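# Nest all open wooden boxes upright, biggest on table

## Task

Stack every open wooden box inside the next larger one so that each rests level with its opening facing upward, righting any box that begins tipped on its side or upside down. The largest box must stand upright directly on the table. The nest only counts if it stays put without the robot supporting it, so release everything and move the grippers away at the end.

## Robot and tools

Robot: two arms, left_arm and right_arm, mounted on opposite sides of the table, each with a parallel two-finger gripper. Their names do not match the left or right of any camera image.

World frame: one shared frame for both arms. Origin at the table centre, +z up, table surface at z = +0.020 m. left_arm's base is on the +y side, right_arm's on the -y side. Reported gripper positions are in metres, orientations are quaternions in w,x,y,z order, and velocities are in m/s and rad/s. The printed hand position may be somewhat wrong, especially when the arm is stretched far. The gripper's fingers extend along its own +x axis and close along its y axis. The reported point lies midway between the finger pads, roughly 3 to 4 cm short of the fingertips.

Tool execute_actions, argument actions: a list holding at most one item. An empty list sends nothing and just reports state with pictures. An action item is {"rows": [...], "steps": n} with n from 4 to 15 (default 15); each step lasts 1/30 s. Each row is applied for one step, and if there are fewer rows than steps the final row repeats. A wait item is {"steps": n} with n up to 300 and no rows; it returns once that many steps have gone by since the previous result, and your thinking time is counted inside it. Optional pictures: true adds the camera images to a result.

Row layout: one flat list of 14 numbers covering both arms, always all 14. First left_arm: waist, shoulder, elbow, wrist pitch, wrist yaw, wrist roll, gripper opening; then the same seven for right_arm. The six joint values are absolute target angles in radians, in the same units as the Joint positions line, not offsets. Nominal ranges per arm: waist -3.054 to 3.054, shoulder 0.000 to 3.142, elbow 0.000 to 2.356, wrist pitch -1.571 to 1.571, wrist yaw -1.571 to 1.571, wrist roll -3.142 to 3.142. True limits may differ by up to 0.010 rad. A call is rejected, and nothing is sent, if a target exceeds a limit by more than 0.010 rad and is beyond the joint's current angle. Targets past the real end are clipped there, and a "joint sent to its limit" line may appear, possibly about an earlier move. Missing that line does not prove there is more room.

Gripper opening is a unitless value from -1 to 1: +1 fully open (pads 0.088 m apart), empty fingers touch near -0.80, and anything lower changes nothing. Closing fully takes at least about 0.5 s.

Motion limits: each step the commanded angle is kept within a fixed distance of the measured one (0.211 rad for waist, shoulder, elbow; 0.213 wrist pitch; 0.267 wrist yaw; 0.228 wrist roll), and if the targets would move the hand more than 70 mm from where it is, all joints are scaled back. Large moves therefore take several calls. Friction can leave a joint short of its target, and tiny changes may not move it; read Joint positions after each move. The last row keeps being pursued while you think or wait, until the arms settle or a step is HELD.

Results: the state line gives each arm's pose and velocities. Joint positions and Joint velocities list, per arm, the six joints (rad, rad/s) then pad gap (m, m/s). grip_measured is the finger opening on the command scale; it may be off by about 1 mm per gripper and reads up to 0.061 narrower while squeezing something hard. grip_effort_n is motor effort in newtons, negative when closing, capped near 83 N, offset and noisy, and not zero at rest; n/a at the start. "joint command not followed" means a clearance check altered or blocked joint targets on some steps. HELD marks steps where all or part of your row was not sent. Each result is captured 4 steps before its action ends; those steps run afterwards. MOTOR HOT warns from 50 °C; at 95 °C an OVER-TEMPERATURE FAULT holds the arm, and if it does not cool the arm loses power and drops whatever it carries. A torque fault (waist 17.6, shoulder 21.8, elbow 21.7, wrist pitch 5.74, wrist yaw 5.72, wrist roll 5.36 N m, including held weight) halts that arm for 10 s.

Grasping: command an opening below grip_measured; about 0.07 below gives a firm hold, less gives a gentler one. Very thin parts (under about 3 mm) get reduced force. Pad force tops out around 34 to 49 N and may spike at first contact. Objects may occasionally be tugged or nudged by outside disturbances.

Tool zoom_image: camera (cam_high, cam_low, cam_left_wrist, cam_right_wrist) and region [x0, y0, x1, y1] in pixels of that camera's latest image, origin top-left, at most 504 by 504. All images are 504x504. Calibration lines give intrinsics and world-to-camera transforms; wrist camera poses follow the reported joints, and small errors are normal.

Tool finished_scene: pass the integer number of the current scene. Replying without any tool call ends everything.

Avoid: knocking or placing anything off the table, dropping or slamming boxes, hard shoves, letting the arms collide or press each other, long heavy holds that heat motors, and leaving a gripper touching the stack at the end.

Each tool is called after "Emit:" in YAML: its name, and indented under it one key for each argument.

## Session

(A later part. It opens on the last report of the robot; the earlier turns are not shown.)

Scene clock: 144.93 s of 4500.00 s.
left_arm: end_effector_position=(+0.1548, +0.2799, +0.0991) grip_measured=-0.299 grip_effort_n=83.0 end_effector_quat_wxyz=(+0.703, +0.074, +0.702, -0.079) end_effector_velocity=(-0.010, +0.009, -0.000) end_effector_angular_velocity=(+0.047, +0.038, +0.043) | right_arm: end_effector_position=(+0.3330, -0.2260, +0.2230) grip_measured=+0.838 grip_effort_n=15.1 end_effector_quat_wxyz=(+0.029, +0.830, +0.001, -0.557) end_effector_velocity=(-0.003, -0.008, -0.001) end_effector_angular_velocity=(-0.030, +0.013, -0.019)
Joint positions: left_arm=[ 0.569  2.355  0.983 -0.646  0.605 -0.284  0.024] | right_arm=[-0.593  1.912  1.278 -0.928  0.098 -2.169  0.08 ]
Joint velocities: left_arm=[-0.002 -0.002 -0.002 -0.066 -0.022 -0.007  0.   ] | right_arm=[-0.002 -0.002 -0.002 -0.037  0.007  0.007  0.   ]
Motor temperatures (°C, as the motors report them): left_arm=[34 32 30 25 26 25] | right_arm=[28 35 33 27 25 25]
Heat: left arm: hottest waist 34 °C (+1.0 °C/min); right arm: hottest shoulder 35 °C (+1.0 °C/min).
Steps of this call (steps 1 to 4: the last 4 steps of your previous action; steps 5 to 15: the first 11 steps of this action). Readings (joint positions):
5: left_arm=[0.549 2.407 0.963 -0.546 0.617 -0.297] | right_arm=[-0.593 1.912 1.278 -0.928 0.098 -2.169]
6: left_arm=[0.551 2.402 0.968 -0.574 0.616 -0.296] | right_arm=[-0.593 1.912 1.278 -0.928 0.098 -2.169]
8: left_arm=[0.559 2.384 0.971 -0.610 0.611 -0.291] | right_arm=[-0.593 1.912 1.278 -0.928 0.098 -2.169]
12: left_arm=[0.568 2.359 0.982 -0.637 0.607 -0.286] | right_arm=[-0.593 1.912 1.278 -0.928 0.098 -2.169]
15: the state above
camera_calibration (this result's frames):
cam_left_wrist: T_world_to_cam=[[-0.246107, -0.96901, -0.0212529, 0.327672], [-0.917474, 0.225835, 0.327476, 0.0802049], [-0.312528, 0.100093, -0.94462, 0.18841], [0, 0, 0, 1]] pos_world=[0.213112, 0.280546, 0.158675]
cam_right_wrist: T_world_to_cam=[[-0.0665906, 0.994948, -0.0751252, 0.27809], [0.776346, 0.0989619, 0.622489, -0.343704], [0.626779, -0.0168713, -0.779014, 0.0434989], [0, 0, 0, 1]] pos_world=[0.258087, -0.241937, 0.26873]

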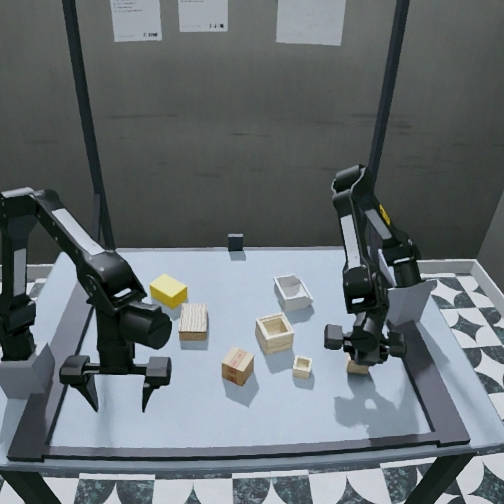

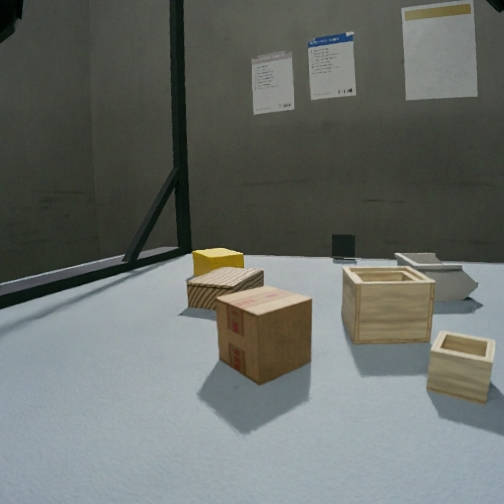

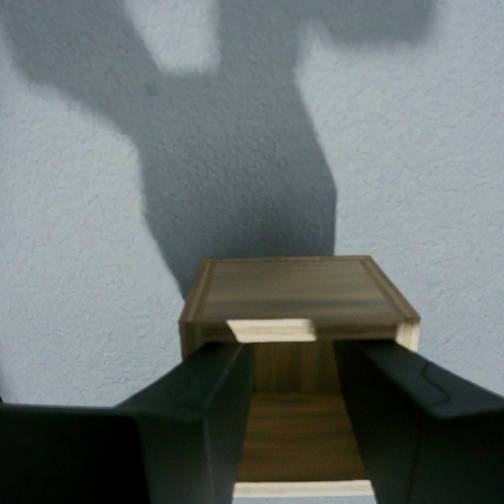

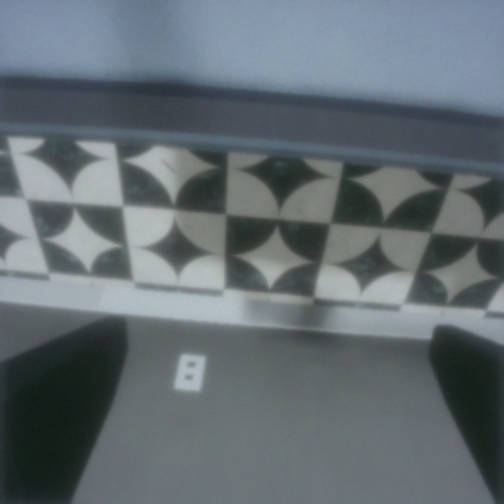

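Emit:
execute_actions:
  actions:
    - {"rows":[[0.62,2.2,1.22,-1.08,0.57,-0.3,0.3,-0.593,1.912,1.278,-0.928,0.098,-2.169,0.84]],"steps":15}

Emit:
execute_actions:
  actions:
    - {"rows":[[0.4,2.13,1.45,-1.19,0.63,-0.8,0.3,-0.593,1.912,1.278,-0.928,0.098,-2.169,0.84]],"steps":15}

Emit:
execute_actions:
  actions:
    - {"rows":[[0.21,2.115,1.55,-1.15,0.675,-1.22,0.3,-0.593,1.912,1.278,-0.928,0.098,-2.169,0.84]],"steps":15}

Emit:
execute_actions:
  actions:
    - {"steps":12}
  pictures: true

Scene clock: 145.60 s of 4500.00 s.
left_arm: end_effector_position=(+0.1435, +0.2426, +0.1832) grip_measured=-0.299 grip_effort_n=83.0 end_effector_quat_wxyz=(+0.712, +0.057, +0.697, -0.062) end_effector_velocity=(-0.059, +0.030, +0.011) end_effector_angular_velocity=(+0.175, +0.247, +0.221) | right_arm: end_effector_position=(+0.3330, -0.2260, +0.2230) grip_measured=+0.838 grip_effort_n=14.7 end_effector_quat_wxyz=(+0.029, +0.830, +0.001, -0.557) end_effector_velocity=(-0.003, -0.001, -0.003) end_effector_angular_velocity=(-0.007, +0.026, +0.019)
Joint positions: left_arm=[ 0.615  2.206  1.204 -1.023  0.578 -0.296  0.024] | right_arm=[-0.593  1.912  1.278 -0.928  0.098 -2.169  0.08 ]
Joint velocities: left_arm=[ 0.002 -0.002  0.056 -0.418 -0.051 -0.022 -0.   ] | right_arm=[-0.002  0.002 -0.002 -0.007 -0.022 -0.022 -0.   ]
Motor temperatures (°C, as the motors report them): left_arm=[34 32 30 25 26 25] | right_arm=[28 35 33 27 25 25]
Heat: left arm: hottest waist 34 °C (+1.0 °C/min); right arm: hottest shoulder 35 °C (+1.0 °C/min).
Steps of this call (steps 1 to 4: the last 4 steps of your previous action; steps 5 to 9: the robot went on to your last target; steps 10 to 20: the first 11 steps of this action). Readings (joint positions):
10: left_arm=[0.571 2.348 0.995 -0.670 0.601 -0.283] | right_arm=[-0.593 1.912 1.278 -0.928 0.098 -2.169]
11: left_arm=[0.574 2.341 1.017 -0.715 0.593 -0.284] | right_arm=[-0.593 1.912 1.278 -0.928 0.098 -2.169]
13: left_arm=[0.586 2.310 1.073 -0.780 0.587 -0.288] | right_arm=[-0.593 1.912 1.278 -0.928 0.098 -2.169]
17: left_arm=[0.610 2.228 1.183 -0.949 0.582 -0.293] | right_arm=[-0.593 1.912 1.278 -0.928 0.098 -2.169]
20: the state above

Scene clock: 146.10 s of 4500.00 s.
left_arm: end_effector_position=(+0.0956, +0.1546, +0.2023) grip_measured=-0.299 grip_effort_n=83.0 end_effector_quat_wxyz=(+0.722, +0.003, +0.692, +0.008) end_effector_velocity=(-0.026, -0.039, +0.018) end_effector_angular_velocity=(-0.016, -0.050, +0.536) | right_arm: end_effector_position=(+0.3330, -0.2260, +0.2230) grip_measured=+0.838 grip_effort_n=15.1 end_effector_quat_wxyz=(+0.029, +0.830, +0.001, -0.557) end_effector_velocity=(+0.000, +0.001, +0.000) end_effector_angular_velocity=(+0.008, +0.003, +0.008)
Joint positions: left_arm=[ 0.402  2.136  1.431 -1.177  0.625 -0.715  0.024] | right_arm=[-0.593  1.912  1.278 -0.928  0.098 -2.169  0.08 ]
Joint velocities: left_arm=[-0.081 -0.042  0.129 -0.081 -0.007 -0.652 -0.   ] | right_arm=[-0.002 -0.002 -0.002  0.007 -0.007 -0.007 -0.   ]
Motor temperatures (°C, as the motors report them): left_arm=[34 32 30 25 26 25] | right_arm=[28 36 33 27 25 25]
Heat: left arm: hottest waist 34 °C (+1.0 °C/min); right arm: hottest shoulder 36 °C (+2.0 °C/min).
Steps of this call (steps 1 to 4: the last 4 steps of your previous action; steps 5 to 15: the first 11 steps of this action). Readings (joint positions):
5: left_arm=[0.611 2.204 1.218 -1.075 0.573 -0.315] | right_arm=[-0.593 1.912 1.278 -0.928 0.098 -2.169]
6: left_arm=[0.593 2.204 1.242 -1.099 0.574 -0.354] | right_arm=[-0.593 1.912 1.278 -0.928 0.098 -2.169]
8: left_arm=[0.535 2.196 1.300 -1.121 0.590 -0.424] | right_arm=[-0.593 1.912 1.278 -0.928 0.098 -2.169]
12: left_arm=[0.429 2.153 1.402 -1.162 0.620 -0.611] | right_arm=[-0.593 1.912 1.278 -0.928 0.098 -2.169]
15: the state above

Scene clock: 146.60 s of 4500.00 s.
left_arm: end_effector_position=(+0.0466, +0.0942, +0.1787) grip_measured=-0.299 grip_effort_n=83.0 end_effector_quat_wxyz=(-0.718, +0.073, -0.688, -0.083) end_effector_velocity=(+0.010, +0.003, +0.008) end_effector_angular_velocity=(-0.036, -0.024, +0.407) | right_arm: end_effector_position=(+0.3330, -0.2260, +0.2230) grip_measured=+0.838 grip_effort_n=15.1 end_effector_quat_wxyz=(+0.029, +0.830, +0.001, -0.557) end_effector_velocity=(-0.001, -0.002, -0.000) end_effector_angular_velocity=(-0.010, +0.011, +0.017)
Joint positions: left_arm=[ 0.203  2.122  1.538 -1.154  0.671 -1.17   0.024] | right_arm=[-0.593  1.912  1.278 -0.928  0.098 -2.169  0.08 ]
Joint velocities: left_arm=[ 0.032 -0.002 -0.002  0.007 -0.007 -0.388 -0.   ] | right_arm=[-0.002 -0.002 -0.002 -0.007 -0.007 -0.022 -0.   ]
Motor temperatures (°C, as the motors report them): left_arm=[34 32 30 25 26 25] | right_arm=[28 36 33 27 25 25]
Heat: left arm: hottest waist 34 °C (+1.0 °C/min); right arm: hottest shoulder 36 °C (+2.0 °C/min).
Steps of this call (steps 1 to 4: the last 4 steps of your previous action; steps 5 to 15: the first 11 steps of this action). Readings (joint positions):
5: left_arm=[0.397 2.135 1.442 -1.187 0.626 -0.795] | right_arm=[-0.593 1.912 1.278 -0.928 0.098 -2.169]
6: left_arm=[0.380 2.135 1.457 -1.183 0.629 -0.842] | right_arm=[-0.593 1.912 1.278 -0.928 0.098 -2.169]
8: left_arm=[0.318 2.135 1.492 -1.164 0.648 -0.934] | right_arm=[-0.593 1.912 1.278 -0.928 0.098 -2.169]
12: left_arm=[0.215 2.123 1.533 -1.157 0.670 -1.109] | right_arm=[-0.593 1.912 1.278 -0.928 0.098 -2.169]
15: the state above

Scene clock: 147.00 s of 4500.00 s.
left_arm: end_effector_position=(+0.0483, +0.0934, +0.1808) grip_measured=-0.299 grip_effort_n=83.0 end_effector_quat_wxyz=(-0.717, +0.093, -0.684, -0.096) end_effector_velocity=(-0.002, -0.000, -0.001) end_effector_angular_velocity=(+0.001, +0.010, +0.025) | right_arm: end_effector_position=(+0.3330, -0.2260, +0.2230) grip_measured=+0.838 grip_effort_n=15.6 end_effector_quat_wxyz=(+0.029, +0.830, +0.001, -0.557) end_effector_velocity=(+0.000, -0.003, +0.000) end_effector_angular_velocity=(-0.006, -0.003, -0.012)
Joint positions: left_arm=[ 0.209  2.122  1.541 -1.152  0.671 -1.215  0.024] | right_arm=[-0.593  1.912  1.278 -0.928  0.098 -2.169  0.08 ]
Joint velocities: left_arm=[-0.002  0.002  0.002 -0.007  0.007 -0.022  0.   ] | right_arm=[-0.002 -0.002 -0.002 -0.007  0.007  0.007  0.   ]
Motor temperatures (°C, as the motors report them): left_arm=[34 32 30 25 26 25] | right_arm=[28 36 33 27 25 25]
Heat: left arm: hottest waist 34 °C (+1.0 °C/min); right arm: hottest shoulder 36 °C (+2.0 °C/min).
Kept back: nothing.
Steps of this call (steps 1 to 4: the last 4 steps of your previous action; steps 5 to 12: the robot went on to your last target). Readings (joint positions):
1: left_arm=[0.205 2.122 1.538 -1.154 0.671 -1.181] | right_arm=[-0.593 1.912 1.278 -0.928 0.098 -2.169]
2: left_arm=[0.206 2.122 1.538 -1.154 0.671 -1.190] | right_arm=[-0.593 1.912 1.278 -0.928 0.098 -2.169]
4: left_arm=[0.208 2.122 1.540 -1.153 0.671 -1.201] | right_arm=[-0.593 1.912 1.278 -0.928 0.098 -2.169]
8: left_arm=[0.209 2.122 1.541 -1.152 0.671 -1.212] | right_arm=[-0.593 1.912 1.278 -0.928 0.098 -2.169]
12: the state above
camera_calibration (this result's frames):
cam_left_wrist: T_world_to_cam=[[0.236298, -0.971248, -0.0289822, 0.1008], [-0.929102, -0.234575, 0.285907, 0.0488997], [-0.284486, -0.0406319, -0.957819, 0.265203], [0, 0, 0, 1]] pos_world=[0.0970605, 0.120149, 0.242957]
cam_right_wrist: T_world_to_cam=[[-0.0665906, 0.994948, -0.0751252, 0.27809], [0.776346, 0.0989619, 0.622489, -0.343704], [0.626779, -0.0168713, -0.779014, 0.0434989], [0, 0, 0, 1]] pos_world=[0.258087, -0.241937, 0.26873]

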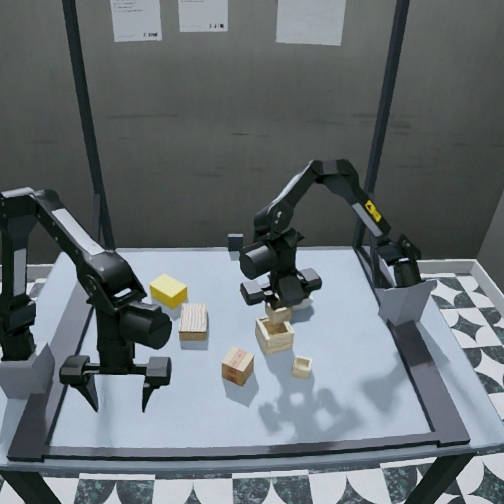

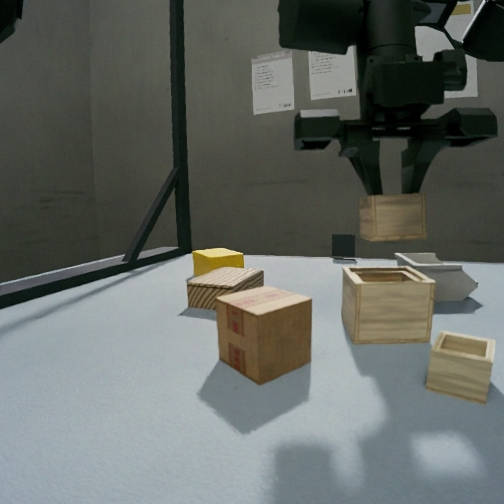

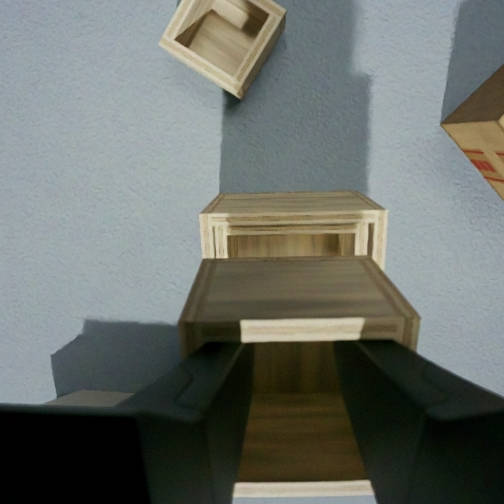

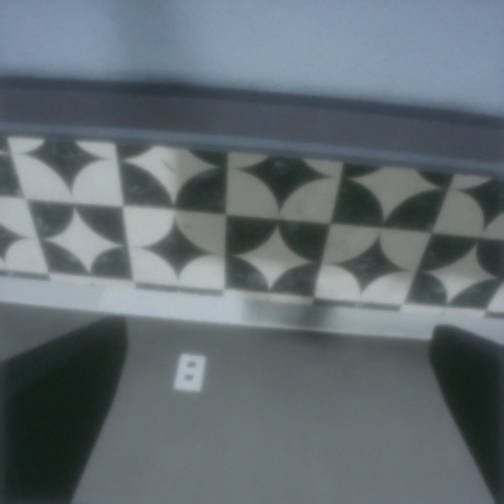

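Emit:
execute_actions:
  actions:
    - {"rows":[[0.22,2.185,1.511,-1.07,0.675,-1.21,0.3,-0.593,1.912,1.278,-0.928,0.098,-2.169,0.84]],"steps":15}

Emit:
execute_actions:
  actions:
    - {"steps":10}
  pictures: true

Emit:
zoom_image:
  camera: "cam_left_wrist"
  region: [160,160,460,340]

Scene clock: 147.73 s of 4500.00 s.
left_arm: end_effector_position=(+0.0676, +0.0967, +0.1632) grip_measured=-0.299 grip_effort_n=83.0 end_effector_quat_wxyz=(-0.716, +0.095, -0.685, -0.098) end_effector_velocity=(+0.004, -0.005, -0.000) end_effector_angular_velocity=(-0.016, -0.022, -0.033) | right_arm: end_effector_position=(+0.3330, -0.2260, +0.2230) grip_measured=+0.838 grip_effort_n=14.7 end_effector_quat_wxyz=(+0.029, +0.830, +0.001, -0.557) end_effector_velocity=(-0.003, -0.001, -0.003) end_effector_angular_velocity=(-0.001, +0.025, +0.005)
Joint positions: left_arm=[ 0.213  2.176  1.516 -1.077  0.673 -1.214  0.024] | right_arm=[-0.593  1.912  1.278 -0.928  0.098 -2.169  0.08 ]
Joint velocities: left_arm=[-0.002 -0.002 -0.002  0.037 -0.007  0.007  0.   ] | right_arm=[-0.002  0.002 -0.002 -0.007 -0.022 -0.007 -0.   ]
Motor temperatures (°C, as the motors report them): left_arm=[34 32 30 25 26 25] | right_arm=[28 36 33 27 25 25]
Heat: left arm: hottest waist 34 °C (+1.0 °C/min); right arm: hottest shoulder 36 °C (+2.0 °C/min).
Steps of this call (steps 1 to 11: the robot went on to your last target; steps 12 to 22: the first 11 steps of this action). Readings (joint positions):
12: left_arm=[0.209 2.125 1.540 -1.146 0.672 -1.217] | right_arm=[-0.593 1.912 1.278 -0.928 0.098 -2.169]
13: left_arm=[0.209 2.130 1.537 -1.126 0.673 -1.217] | right_arm=[-0.593 1.912 1.278 -0.928 0.098 -2.169]
15: left_arm=[0.210 2.144 1.534 -1.098 0.673 -1.216] | right_arm=[-0.593 1.912 1.278 -0.928 0.098 -2.169]
19: left_arm=[0.213 2.172 1.518 -1.083 0.673 -1.215] | right_arm=[-0.593 1.912 1.278 -0.928 0.098 -2.169]
22: the state above

Scene clock: 148.07 s of 4500.00 s.
left_arm: end_effector_position=(+0.0682, +0.0961, +0.1630) grip_measured=-0.299 grip_effort_n=83.0 end_effector_quat_wxyz=(-0.716, +0.095, -0.685, -0.096) end_effector_velocity=(-0.000, +0.001, -0.001) end_effector_angular_velocity=(+0.010, -0.002, +0.010) | right_arm: end_effector_position=(+0.3330, -0.2260, +0.2230) grip_measured=+0.838 grip_effort_n=15.1 end_effector_quat_wxyz=(+0.029, +0.830, +0.001, -0.557) end_effector_velocity=(-0.002, -0.003, -0.002) end_effector_angular_velocity=(+0.000, +0.025, +0.001)
Joint positions: left_arm=[ 0.213  2.176  1.515 -1.072  0.673 -1.213  0.024] | right_arm=[-0.593  1.912  1.278 -0.928  0.098 -2.169  0.08 ]
Joint velocities: left_arm=[-0.002  0.002  0.002 -0.007 -0.007 -0.007 -0.   ] | right_arm=[-0.007 -0.002 -0.007 -0.007 -0.022 -0.007  0.   ]
Motor temperatures (°C, as the motors report them): left_arm=[34 32 30 25 26 25] | right_arm=[28 36 33 27 25 25]
Heat: left arm: hottest waist 34 °C (+0.0 °C/min); right arm: hottest shoulder 36 °C (+2.0 °C/min).
Kept back: nothing.
Steps of this call (steps 1 to 4: the last 4 steps of your previous action; steps 5 to 10: the robot went on to your last target). Readings (joint positions):
1: left_arm=[0.213 2.176 1.516 -1.075 0.673 -1.213] | right_arm=[-0.593 1.912 1.278 -0.928 0.098 -2.169]
2: left_arm=[0.213 2.176 1.516 -1.074 0.673 -1.213] | right_arm=[-0.593 1.912 1.278 -0.928 0.098 -2.169]
4: left_arm=[0.213 2.176 1.516 -1.073 0.673 -1.213] | right_arm=[-0.593 1.912 1.278 -0.928 0.098 -2.169]
8: left_arm=[0.213 2.176 1.515 -1.072 0.673 -1.213] | right_arm=[-0.593 1.912 1.278 -0.928 0.098 -2.169]
10: the state above
camera_calibration (this result's frames):
cam_left_wrist: T_world_to_cam=[[0.23761, -0.971037, -0.0250742, 0.0975177], [-0.928669, -0.23466, 0.287243, 0.0728587], [-0.284807, -0.0449662, -0.95753, 0.254272], [0, 0, 0, 1]] pos_world=[0.116909, 0.123224, 0.22499]
cam_right_wrist: T_world_to_cam=[[-0.0665906, 0.994948, -0.0751252, 0.27809], [0.776346, 0.0989619, 0.622489, -0.343704], [0.626779, -0.0168713, -0.779014, 0.0434989], [0, 0, 0, 1]] pos_world=[0.258087, -0.241937, 0.26873]

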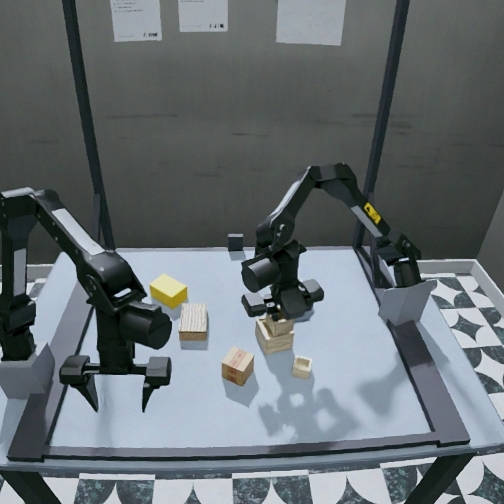

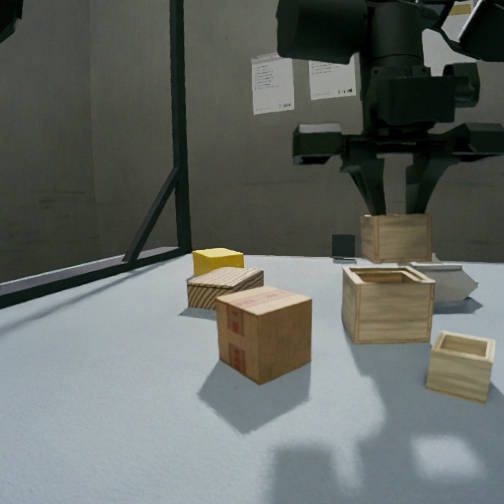

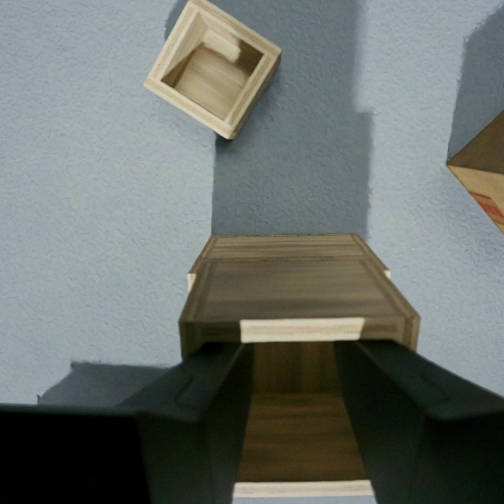

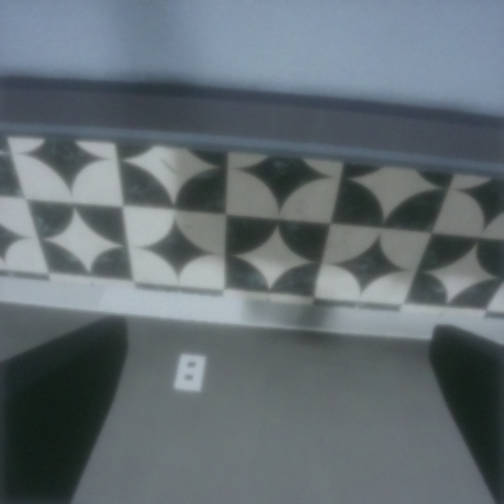

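Region (160, 160, 460, 340) of cam_left_wrist's 504x504 image, scaled by 1.680, with more detail than that image has; it fills the top 302 rows of this view, and the rest is white.

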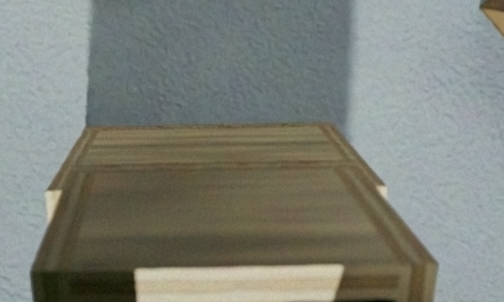

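Emit:
execute_actions:
  actions:
    - {"rows":[[0.15,2.18,1.515,-1.072,0.68,-1.26,0.3,-0.593,1.912,1.278,-0.928,0.098,-2.169,0.84]],"steps":15}

Emit:
execute_actions:
  actions:
    - {"steps":10}
  pictures: true

Emit:
zoom_image:
  camera: "cam_left_wrist"
  region: [160,160,460,340]

Scene clock: 148.67 s of 4500.00 s.
left_arm: end_effector_position=(+0.0494, +0.0907, +0.1458) grip_measured=-0.299 grip_effort_n=83.0 end_effector_quat_wxyz=(-0.712, +0.077, -0.689, -0.106) end_effector_velocity=(-0.001, -0.000, +0.002) end_effector_angular_velocity=(-0.005, +0.006, +0.026) | right_arm: end_effector_position=(+0.3330, -0.2260, +0.2230) grip_measured=+0.838 grip_effort_n=15.1 end_effector_quat_wxyz=(+0.029, +0.830, +0.001, -0.557) end_effector_velocity=(-0.004, -0.002, -0.002) end_effector_angular_velocity=(-0.004, +0.030, -0.011)
Joint positions: left_arm=[ 0.146  2.176  1.515 -1.072  0.677 -1.254  0.024] | right_arm=[-0.593  1.912  1.278 -0.928  0.098 -2.169  0.08 ]
Joint velocities: left_arm=[ 0.002 -0.002  0.002 -0.007  0.007 -0.022 -0.   ] | right_arm=[-0.002  0.002  0.002 -0.022 -0.022  0.007 -0.   ]
Motor temperatures (°C, as the motors report them): left_arm=[35 32 30 25 26 25] | right_arm=[28 36 33 27 25 25]
Heat: left arm: hottest waist 35 °C (+1.0 °C/min); right arm: hottest shoulder 36 °C (+2.0 °C/min).
Steps of this call (steps 1 to 7: the robot went on to your last target; steps 8 to 18: the first 11 steps of this action). Readings (joint positions):
8: left_arm=[0.212 2.176 1.515 -1.072 0.673 -1.216] | right_arm=[-0.593 1.912 1.278 -0.928 0.098 -2.169]
9: left_arm=[0.207 2.176 1.515 -1.072 0.673 -1.224] | right_arm=[-0.593 1.912 1.278 -0.928 0.098 -2.169]
11: left_arm=[0.185 2.176 1.515 -1.072 0.674 -1.238] | right_arm=[-0.593 1.912 1.278 -0.928 0.098 -2.169]
15: left_arm=[0.150 2.176 1.515 -1.072 0.677 -1.250] | right_arm=[-0.593 1.912 1.278 -0.928 0.098 -2.169]
18: the state above

Scene clock: 149.00 s of 4500.00 s.
left_arm: end_effector_position=(+0.0494, +0.0907, +0.1458) grip_measured=-0.299 grip_effort_n=83.0 end_effector_quat_wxyz=(-0.712, +0.078, -0.689, -0.107) end_effector_velocity=(-0.004, +0.003, -0.000) end_effector_angular_velocity=(+0.011, +0.015, +0.020) | right_arm: end_effector_position=(+0.3330, -0.2260, +0.2230) grip_measured=+0.838 grip_effort_n=15.1 end_effector_quat_wxyz=(+0.029, +0.830, +0.001, -0.557) end_effector_velocity=(-0.001, -0.006, -0.002) end_effector_angular_velocity=(-0.019, +0.021, -0.006)
Joint positions: left_arm=[ 0.146  2.176  1.515 -1.072  0.677 -1.257  0.024] | right_arm=[-0.593  1.912  1.278 -0.928  0.098 -2.169  0.08 ]
Joint velocities: left_arm=[-0.002 -0.002 -0.002 -0.022  0.007 -0.007 -0.   ] | right_arm=[-0.007  0.002 -0.002 -0.022 -0.007 -0.007  0.   ]
Motor temperatures (°C, as the motors report them): left_arm=[35 32 30 25 26 25] | right_arm=[28 36 33 27 25 25]
Heat: left arm: hottest waist 35 °C (+1.0 °C/min); right arm: hottest shoulder 36 °C (+2.0 °C/min).
Kept back: nothing.
Steps of this call (steps 1 to 4: the last 4 steps of your previous action; steps 5 to 10: the robot went on to your last target). Readings (joint positions):
1: left_arm=[0.146 2.176 1.515 -1.072 0.677 -1.255] | right_arm=[-0.593 1.912 1.278 -0.928 0.098 -2.169]
2: left_arm=[0.146 2.176 1.515 -1.072 0.677 -1.255] | right_arm=[-0.593 1.912 1.278 -0.928 0.098 -2.169]
4: left_arm=[0.146 2.176 1.515 -1.072 0.677 -1.256] | right_arm=[-0.593 1.912 1.278 -0.928 0.098 -2.169]
8: left_arm=[0.146 2.176 1.515 -1.072 0.677 -1.256] | right_arm=[-0.593 1.912 1.278 -0.928 0.098 -2.169]
10: the state above
camera_calibration (this result's frames):
cam_left_wrist: T_world_to_cam=[[0.230691, -0.970771, -0.0662208, 0.102594], [-0.925016, -0.239914, 0.294595, 0.0582274], [-0.301872, -0.00670537, -0.953325, 0.228981], [0, 0, 0, 1]] pos_world=[0.0993168, 0.1151, 0.207934]
cam_right_wrist: T_world_to_cam=[[-0.0665906, 0.994948, -0.0751252, 0.27809], [0.776346, 0.0989619, 0.622489, -0.343704], [0.626779, -0.0168713, -0.779014, 0.0434989], [0, 0, 0, 1]] pos_world=[0.258087, -0.241937, 0.26873]

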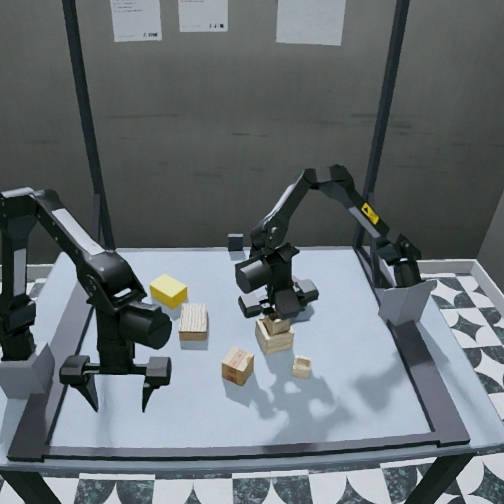

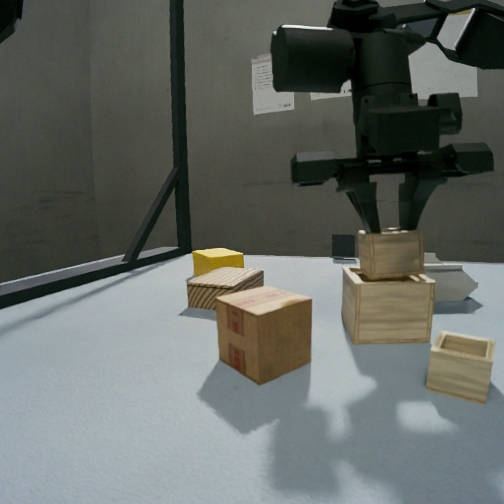

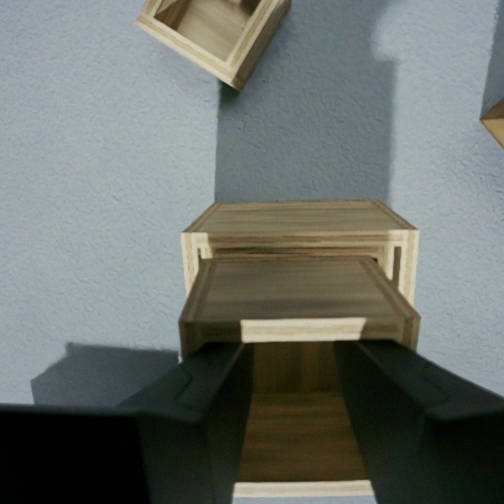

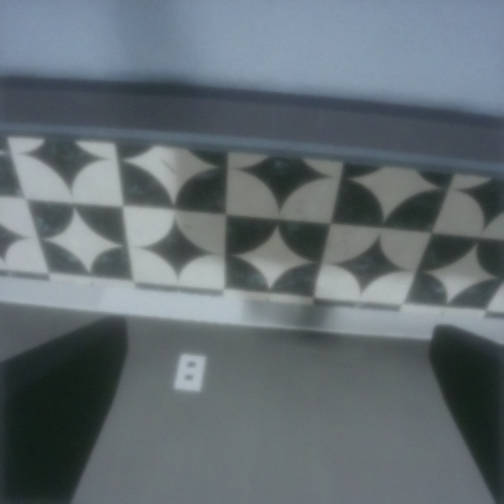

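Region (160, 160, 460, 340) of cam_left_wrist's 504x504 image, scaled by 1.680, with more detail than that image has; it fills the top 302 rows of this view, and the rest is white.

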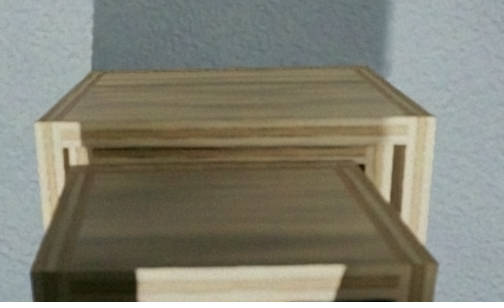

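Emit:
execute_actions:
  actions:
    - {"rows":[[0.136,2.19,1.533,-1.075,0.68,-1.265,0.3,-0.593,1.912,1.278,-0.928,0.098,-2.169,0.84]],"steps":15}

Emit:
execute_actions:
  actions:
    - {"steps":10}
  pictures: true

Emit:
zoom_image:
  camera: "cam_left_wrist"
  region: [160,160,460,340]

Scene clock: 149.57 s of 4500.00 s.
left_arm: end_effector_position=(+0.0466, +0.0879, +0.1437) grip_measured=-0.299 grip_effort_n=83.0 end_effector_quat_wxyz=(-0.713, +0.074, -0.690, -0.106) end_effector_velocity=(-0.000, +0.001, -0.001) end_effector_angular_velocity=(+0.010, -0.003, +0.010) | right_arm: end_effector_position=(+0.3330, -0.2260, +0.2230) grip_measured=+0.838 grip_effort_n=15.1 end_effector_quat_wxyz=(+0.029, +0.830, +0.001, -0.557) end_effector_velocity=(-0.001, -0.001, +0.001) end_effector_angular_velocity=(-0.009, -0.005, +0.007)
Joint positions: left_arm=[ 0.135  2.179  1.524 -1.073  0.677 -1.261  0.024] | right_arm=[-0.593  1.912  1.278 -0.928  0.098 -2.169  0.08 ]
Joint velocities: left_arm=[-0.002  0.002  0.002 -0.007 -0.007 -0.007  0.   ] | right_arm=[ 0.002 -0.002  0.002 -0.007  0.007 -0.007 -0.   ]
Motor temperatures (°C, as the motors report them): left_arm=[35 32 30 25 26 25] | right_arm=[28 36 33 27 25 25]
Heat: left arm: hottest waist 35 °C (+1.0 °C/min); right arm: hottest shoulder 36 °C (+2.0 °C/min).
Steps of this call (steps 1 to 6: the robot went on to your last target; steps 7 to 17: the first 11 steps of this action). Readings (joint positions):
7: left_arm=[0.146 2.176 1.516 -1.072 0.677 -1.258] | right_arm=[-0.593 1.912 1.278 -0.928 0.098 -2.169]
8: left_arm=[0.145 2.176 1.516 -1.072 0.677 -1.259] | right_arm=[-0.593 1.912 1.278 -0.928 0.098 -2.169]
10: left_arm=[0.142 2.177 1.519 -1.072 0.677 -1.260] | right_arm=[-0.593 1.912 1.278 -0.928 0.098 -2.169]
14: left_arm=[0.136 2.178 1.523 -1.073 0.677 -1.261] | right_arm=[-0.593 1.912 1.278 -0.928 0.098 -2.169]
17: the state above

Scene clock: 149.90 s of 4500.00 s.
left_arm: end_effector_position=(+0.0628, +0.0939, +0.1482) grip_measured=-0.284 grip_effort_n=83.0 end_effector_quat_wxyz=(-0.722, +0.084, -0.677, -0.117) end_effector_velocity=(+0.032, +0.011, +0.028) end_effector_angular_velocity=(-0.061, -0.029, +0.115) | right_arm: end_effector_position=(+0.3330, -0.2260, +0.2230) grip_measured=+0.838 grip_effort_n=15.1 end_effector_quat_wxyz=(+0.029, +0.830, +0.001, -0.557) end_effector_velocity=(+0.000, -0.003, +0.000) end_effector_angular_velocity=(-0.006, -0.003, -0.012)
Joint positions: left_arm=[ 0.166  2.194  1.525 -1.068  0.643 -1.263  0.025] | right_arm=[-0.593  1.912  1.278 -0.928  0.098 -2.169  0.08 ]
Joint velocities: left_arm=[ 0.115  0.002 -0.002 -0.007 -0.007 -0.022  0.005] | right_arm=[-0.002 -0.002 -0.002 -0.007  0.007  0.007 -0.   ]
Motor temperatures (°C, as the motors report them): left_arm=[35 32 30 25 26 25] | right_arm=[28 36 33 27 25 25]
Heat: left arm: hottest waist 35 °C (+1.0 °C/min); right arm: hottest shoulder 36 °C (+2.0 °C/min).
Kept back: nothing.
Steps of this call (steps 1 to 4: the last 4 steps of your previous action; steps 5 to 10: the robot went on to your last target). Readings (joint positions):
1: left_arm=[0.135 2.179 1.524 -1.073 0.677 -1.262] | right_arm=[-0.593 1.912 1.278 -0.928 0.098 -2.169]
2: left_arm=[0.135 2.180 1.525 -1.073 0.677 -1.262] | right_arm=[-0.593 1.912 1.278 -0.928 0.098 -2.169]
4: left_arm=[0.135 2.181 1.525 -1.072 0.667 -1.262] | right_arm=[-0.593 1.912 1.278 -0.928 0.098 -2.169]
8: left_arm=[0.155 2.193 1.525 -1.068 0.643 -1.263] | right_arm=[-0.593 1.912 1.278 -0.928 0.098 -2.169]
10: the state above
camera_calibration (this result's frames):
cam_left_wrist: T_world_to_cam=[[0.255014, -0.964621, -0.0668829, 0.100803], [-0.927953, -0.263589, 0.263483, 0.0777635], [-0.271791, -0.00512762, -0.962343, 0.234598], [0, 0, 0, 1]] pos_world=[0.110216, 0.118937, 0.212016]
cam_right_wrist: T_world_to_cam=[[-0.0665906, 0.994948, -0.0751252, 0.27809], [0.776346, 0.0989619, 0.622489, -0.343704], [0.626779, -0.0168713, -0.779014, 0.0434989], [0, 0, 0, 1]] pos_world=[0.258087, -0.241937, 0.26873]

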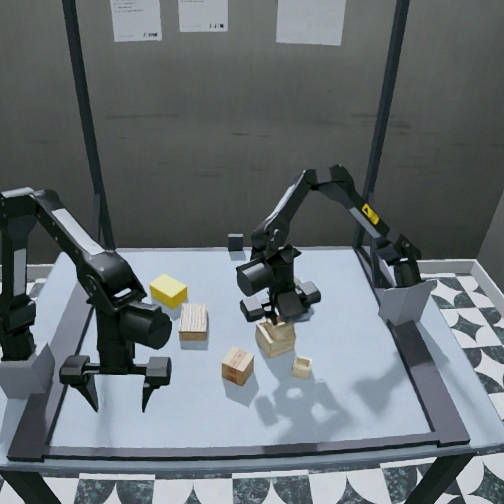

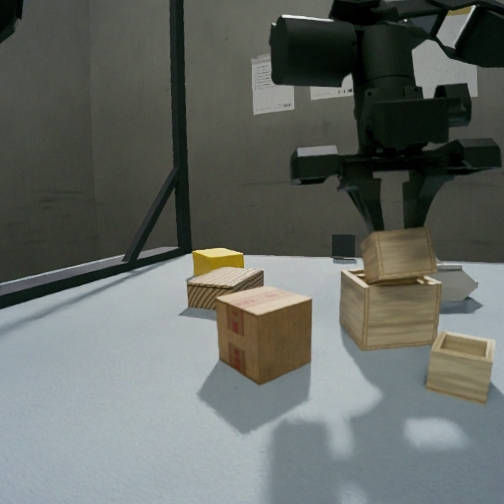

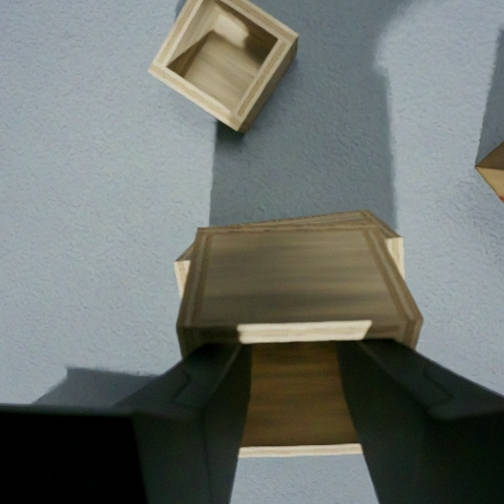

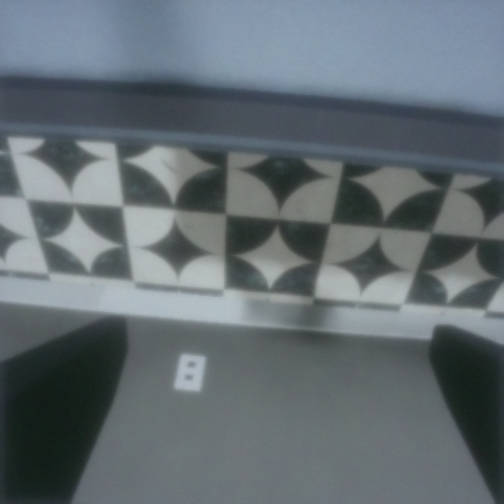

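Region (160, 160, 460, 340) of cam_left_wrist's 504x504 image, scaled by 1.680, with more detail than that image has; it fills the top 302 rows of this view, and the rest is white.

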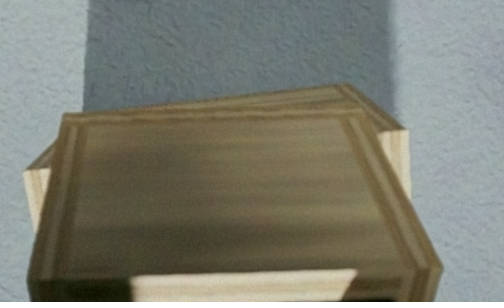

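Emit:
execute_actions:
  actions:
    - {"rows":[[0.15,2.13,1.55,-1.15,0.68,-1.26,0.3,-0.593,1.912,1.278,-0.928,0.098,-2.169,0.84]],"steps":15}

Emit:
execute_actions:
  actions:
    - {"steps":12}
  pictures: true

Scene clock: 150.37 s of 4500.00 s.
left_arm: end_effector_position=(+0.0341, +0.0883, +0.1595) grip_measured=-0.273 grip_effort_n=83.0 end_effector_quat_wxyz=(-0.710, +0.078, -0.690, -0.113) end_effector_velocity=(-0.002, +0.009, +0.005) end_effector_angular_velocity=(+0.026, +0.008, +0.062) | right_arm: end_effector_position=(+0.3330, -0.2260, +0.2230) grip_measured=+0.838 grip_effort_n=15.1 end_effector_quat_wxyz=(+0.029, +0.830, +0.001, -0.557) end_effector_velocity=(+0.002, -0.000, +0.001) end_effector_angular_velocity=(+0.000, -0.010, +0.005)
Joint positions: left_arm=[ 0.143  2.142  1.544 -1.144  0.679 -1.263  0.026] | right_arm=[-0.593  1.912  1.278 -0.928  0.098 -2.169  0.08 ]
Joint velocities: left_arm=[ 0.012 -0.007 -0.002 -0.051 -0.007 -0.022  0.   ] | right_arm=[-0.002 -0.002 -0.002  0.007  0.007 -0.007 -0.   ]
Motor temperatures (°C, as the motors report them): left_arm=[35 32 30 25 26 25] | right_arm=[28 36 33 27 25 25]
Heat: left arm: hottest waist 35 °C (+1.0 °C/min); right arm: hottest shoulder 36 °C (+2.0 °C/min).
Steps of this call (steps 1 to 3: the robot went on to your last target; steps 4 to 14: the first 11 steps of this action). Readings (joint positions):
4: left_arm=[0.171 2.192 1.530 -1.073 0.643 -1.263] | right_arm=[-0.593 1.912 1.278 -0.928 0.098 -2.169]
5: left_arm=[0.171 2.190 1.533 -1.094 0.664 -1.263] | right_arm=[-0.593 1.912 1.278 -0.928 0.098 -2.169]
7: left_arm=[0.158 2.174 1.533 -1.123 0.675 -1.263] | right_arm=[-0.593 1.912 1.278 -0.928 0.098 -2.169]
11: left_arm=[0.141 2.146 1.543 -1.138 0.679 -1.263] | right_arm=[-0.593 1.912 1.278 -0.928 0.098 -2.169]
14: the state above

Scene clock: 150.77 s of 4500.00 s.
left_arm: end_effector_position=(+0.0340, +0.0890, +0.1598) grip_measured=-0.273 grip_effort_n=83.0 end_effector_quat_wxyz=(-0.710, +0.079, -0.691, -0.115) end_effector_velocity=(-0.001, +0.002, -0.000) end_effector_angular_velocity=(+0.010, -0.004, +0.025) | right_arm: end_effector_position=(+0.3330, -0.2260, +0.2230) grip_measured=+0.838 grip_effort_n=15.6 end_effector_quat_wxyz=(+0.029, +0.830, +0.001, -0.557) end_effector_velocity=(-0.004, -0.007, -0.001) end_effector_angular_velocity=(-0.037, +0.013, -0.001)
Joint positions: left_arm=[ 0.144  2.142  1.544 -1.148  0.679 -1.263  0.026] | right_arm=[-0.593  1.912  1.278 -0.928  0.098 -2.169  0.08 ]
Joint velocities: left_arm=[-0.002 -0.002 -0.002 -0.007 -0.007 -0.022 -0.   ] | right_arm=[ 0.002 -0.002 -0.002 -0.037  0.007 -0.007 -0.   ]
Motor temperatures (°C, as the motors report them): left_arm=[35 32 30 25 26 25] | right_arm=[28 36 33 27 25 25]
Heat: left arm: hottest waist 35 °C (+1.0 °C/min); right arm: hottest shoulder 36 °C (+2.0 °C/min).
Kept back: nothing.
Steps of this call (steps 1 to 4: the last 4 steps of your previous action; steps 5 to 12: the robot went on to your last target). Readings (joint positions):
1: left_arm=[0.143 2.142 1.544 -1.145 0.679 -1.263] | right_arm=[-0.593 1.912 1.278 -0.928 0.098 -2.169]
2: left_arm=[0.143 2.142 1.544 -1.146 0.679 -1.263] | right_arm=[-0.593 1.912 1.278 -0.928 0.098 -2.169]
4: left_arm=[0.144 2.142 1.544 -1.147 0.679 -1.263] | right_arm=[-0.593 1.912 1.278 -0.928 0.098 -2.169]
8: left_arm=[0.144 2.142 1.544 -1.148 0.679 -1.263] | right_arm=[-0.593 1.912 1.278 -0.928 0.098 -2.169]
12: the state above
camera_calibration (this result's frames):
cam_left_wrist: T_world_to_cam=[[0.242562, -0.967116, -0.0764886, 0.106364], [-0.919873, -0.254328, 0.298581, 0.0400242], [-0.308215, -0.00206457, -0.951314, 0.237129], [0, 0, 0, 1]] pos_world=[0.0841042, 0.113535, 0.22177]
cam_right_wrist: T_world_to_cam=[[-0.0665906, 0.994948, -0.0751252, 0.27809], [0.776346, 0.0989619, 0.622489, -0.343704], [0.626779, -0.0168713, -0.779014, 0.0434989], [0, 0, 0, 1]] pos_world=[0.258087, -0.241937, 0.26873]

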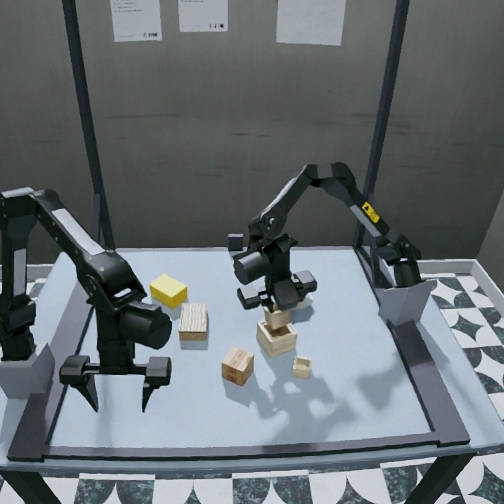

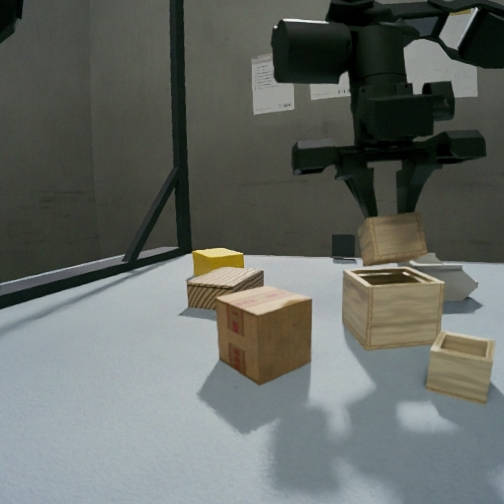

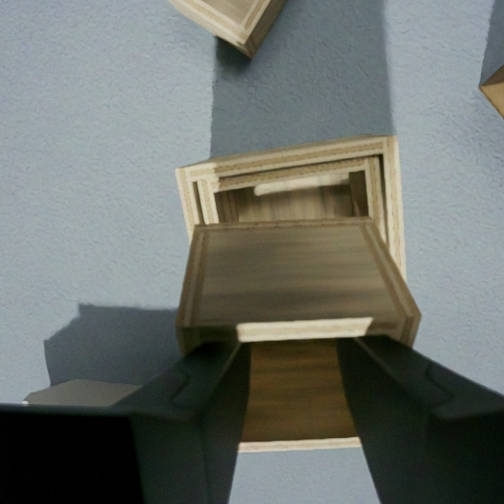

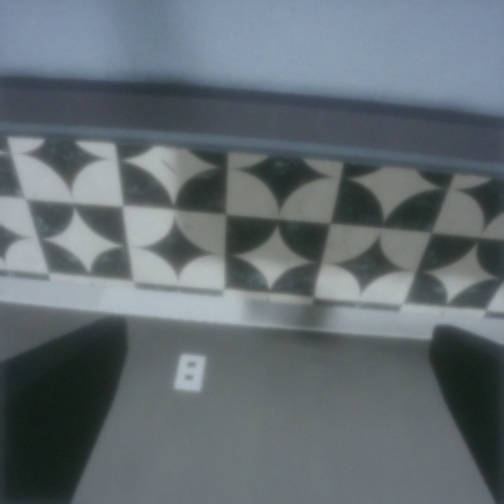

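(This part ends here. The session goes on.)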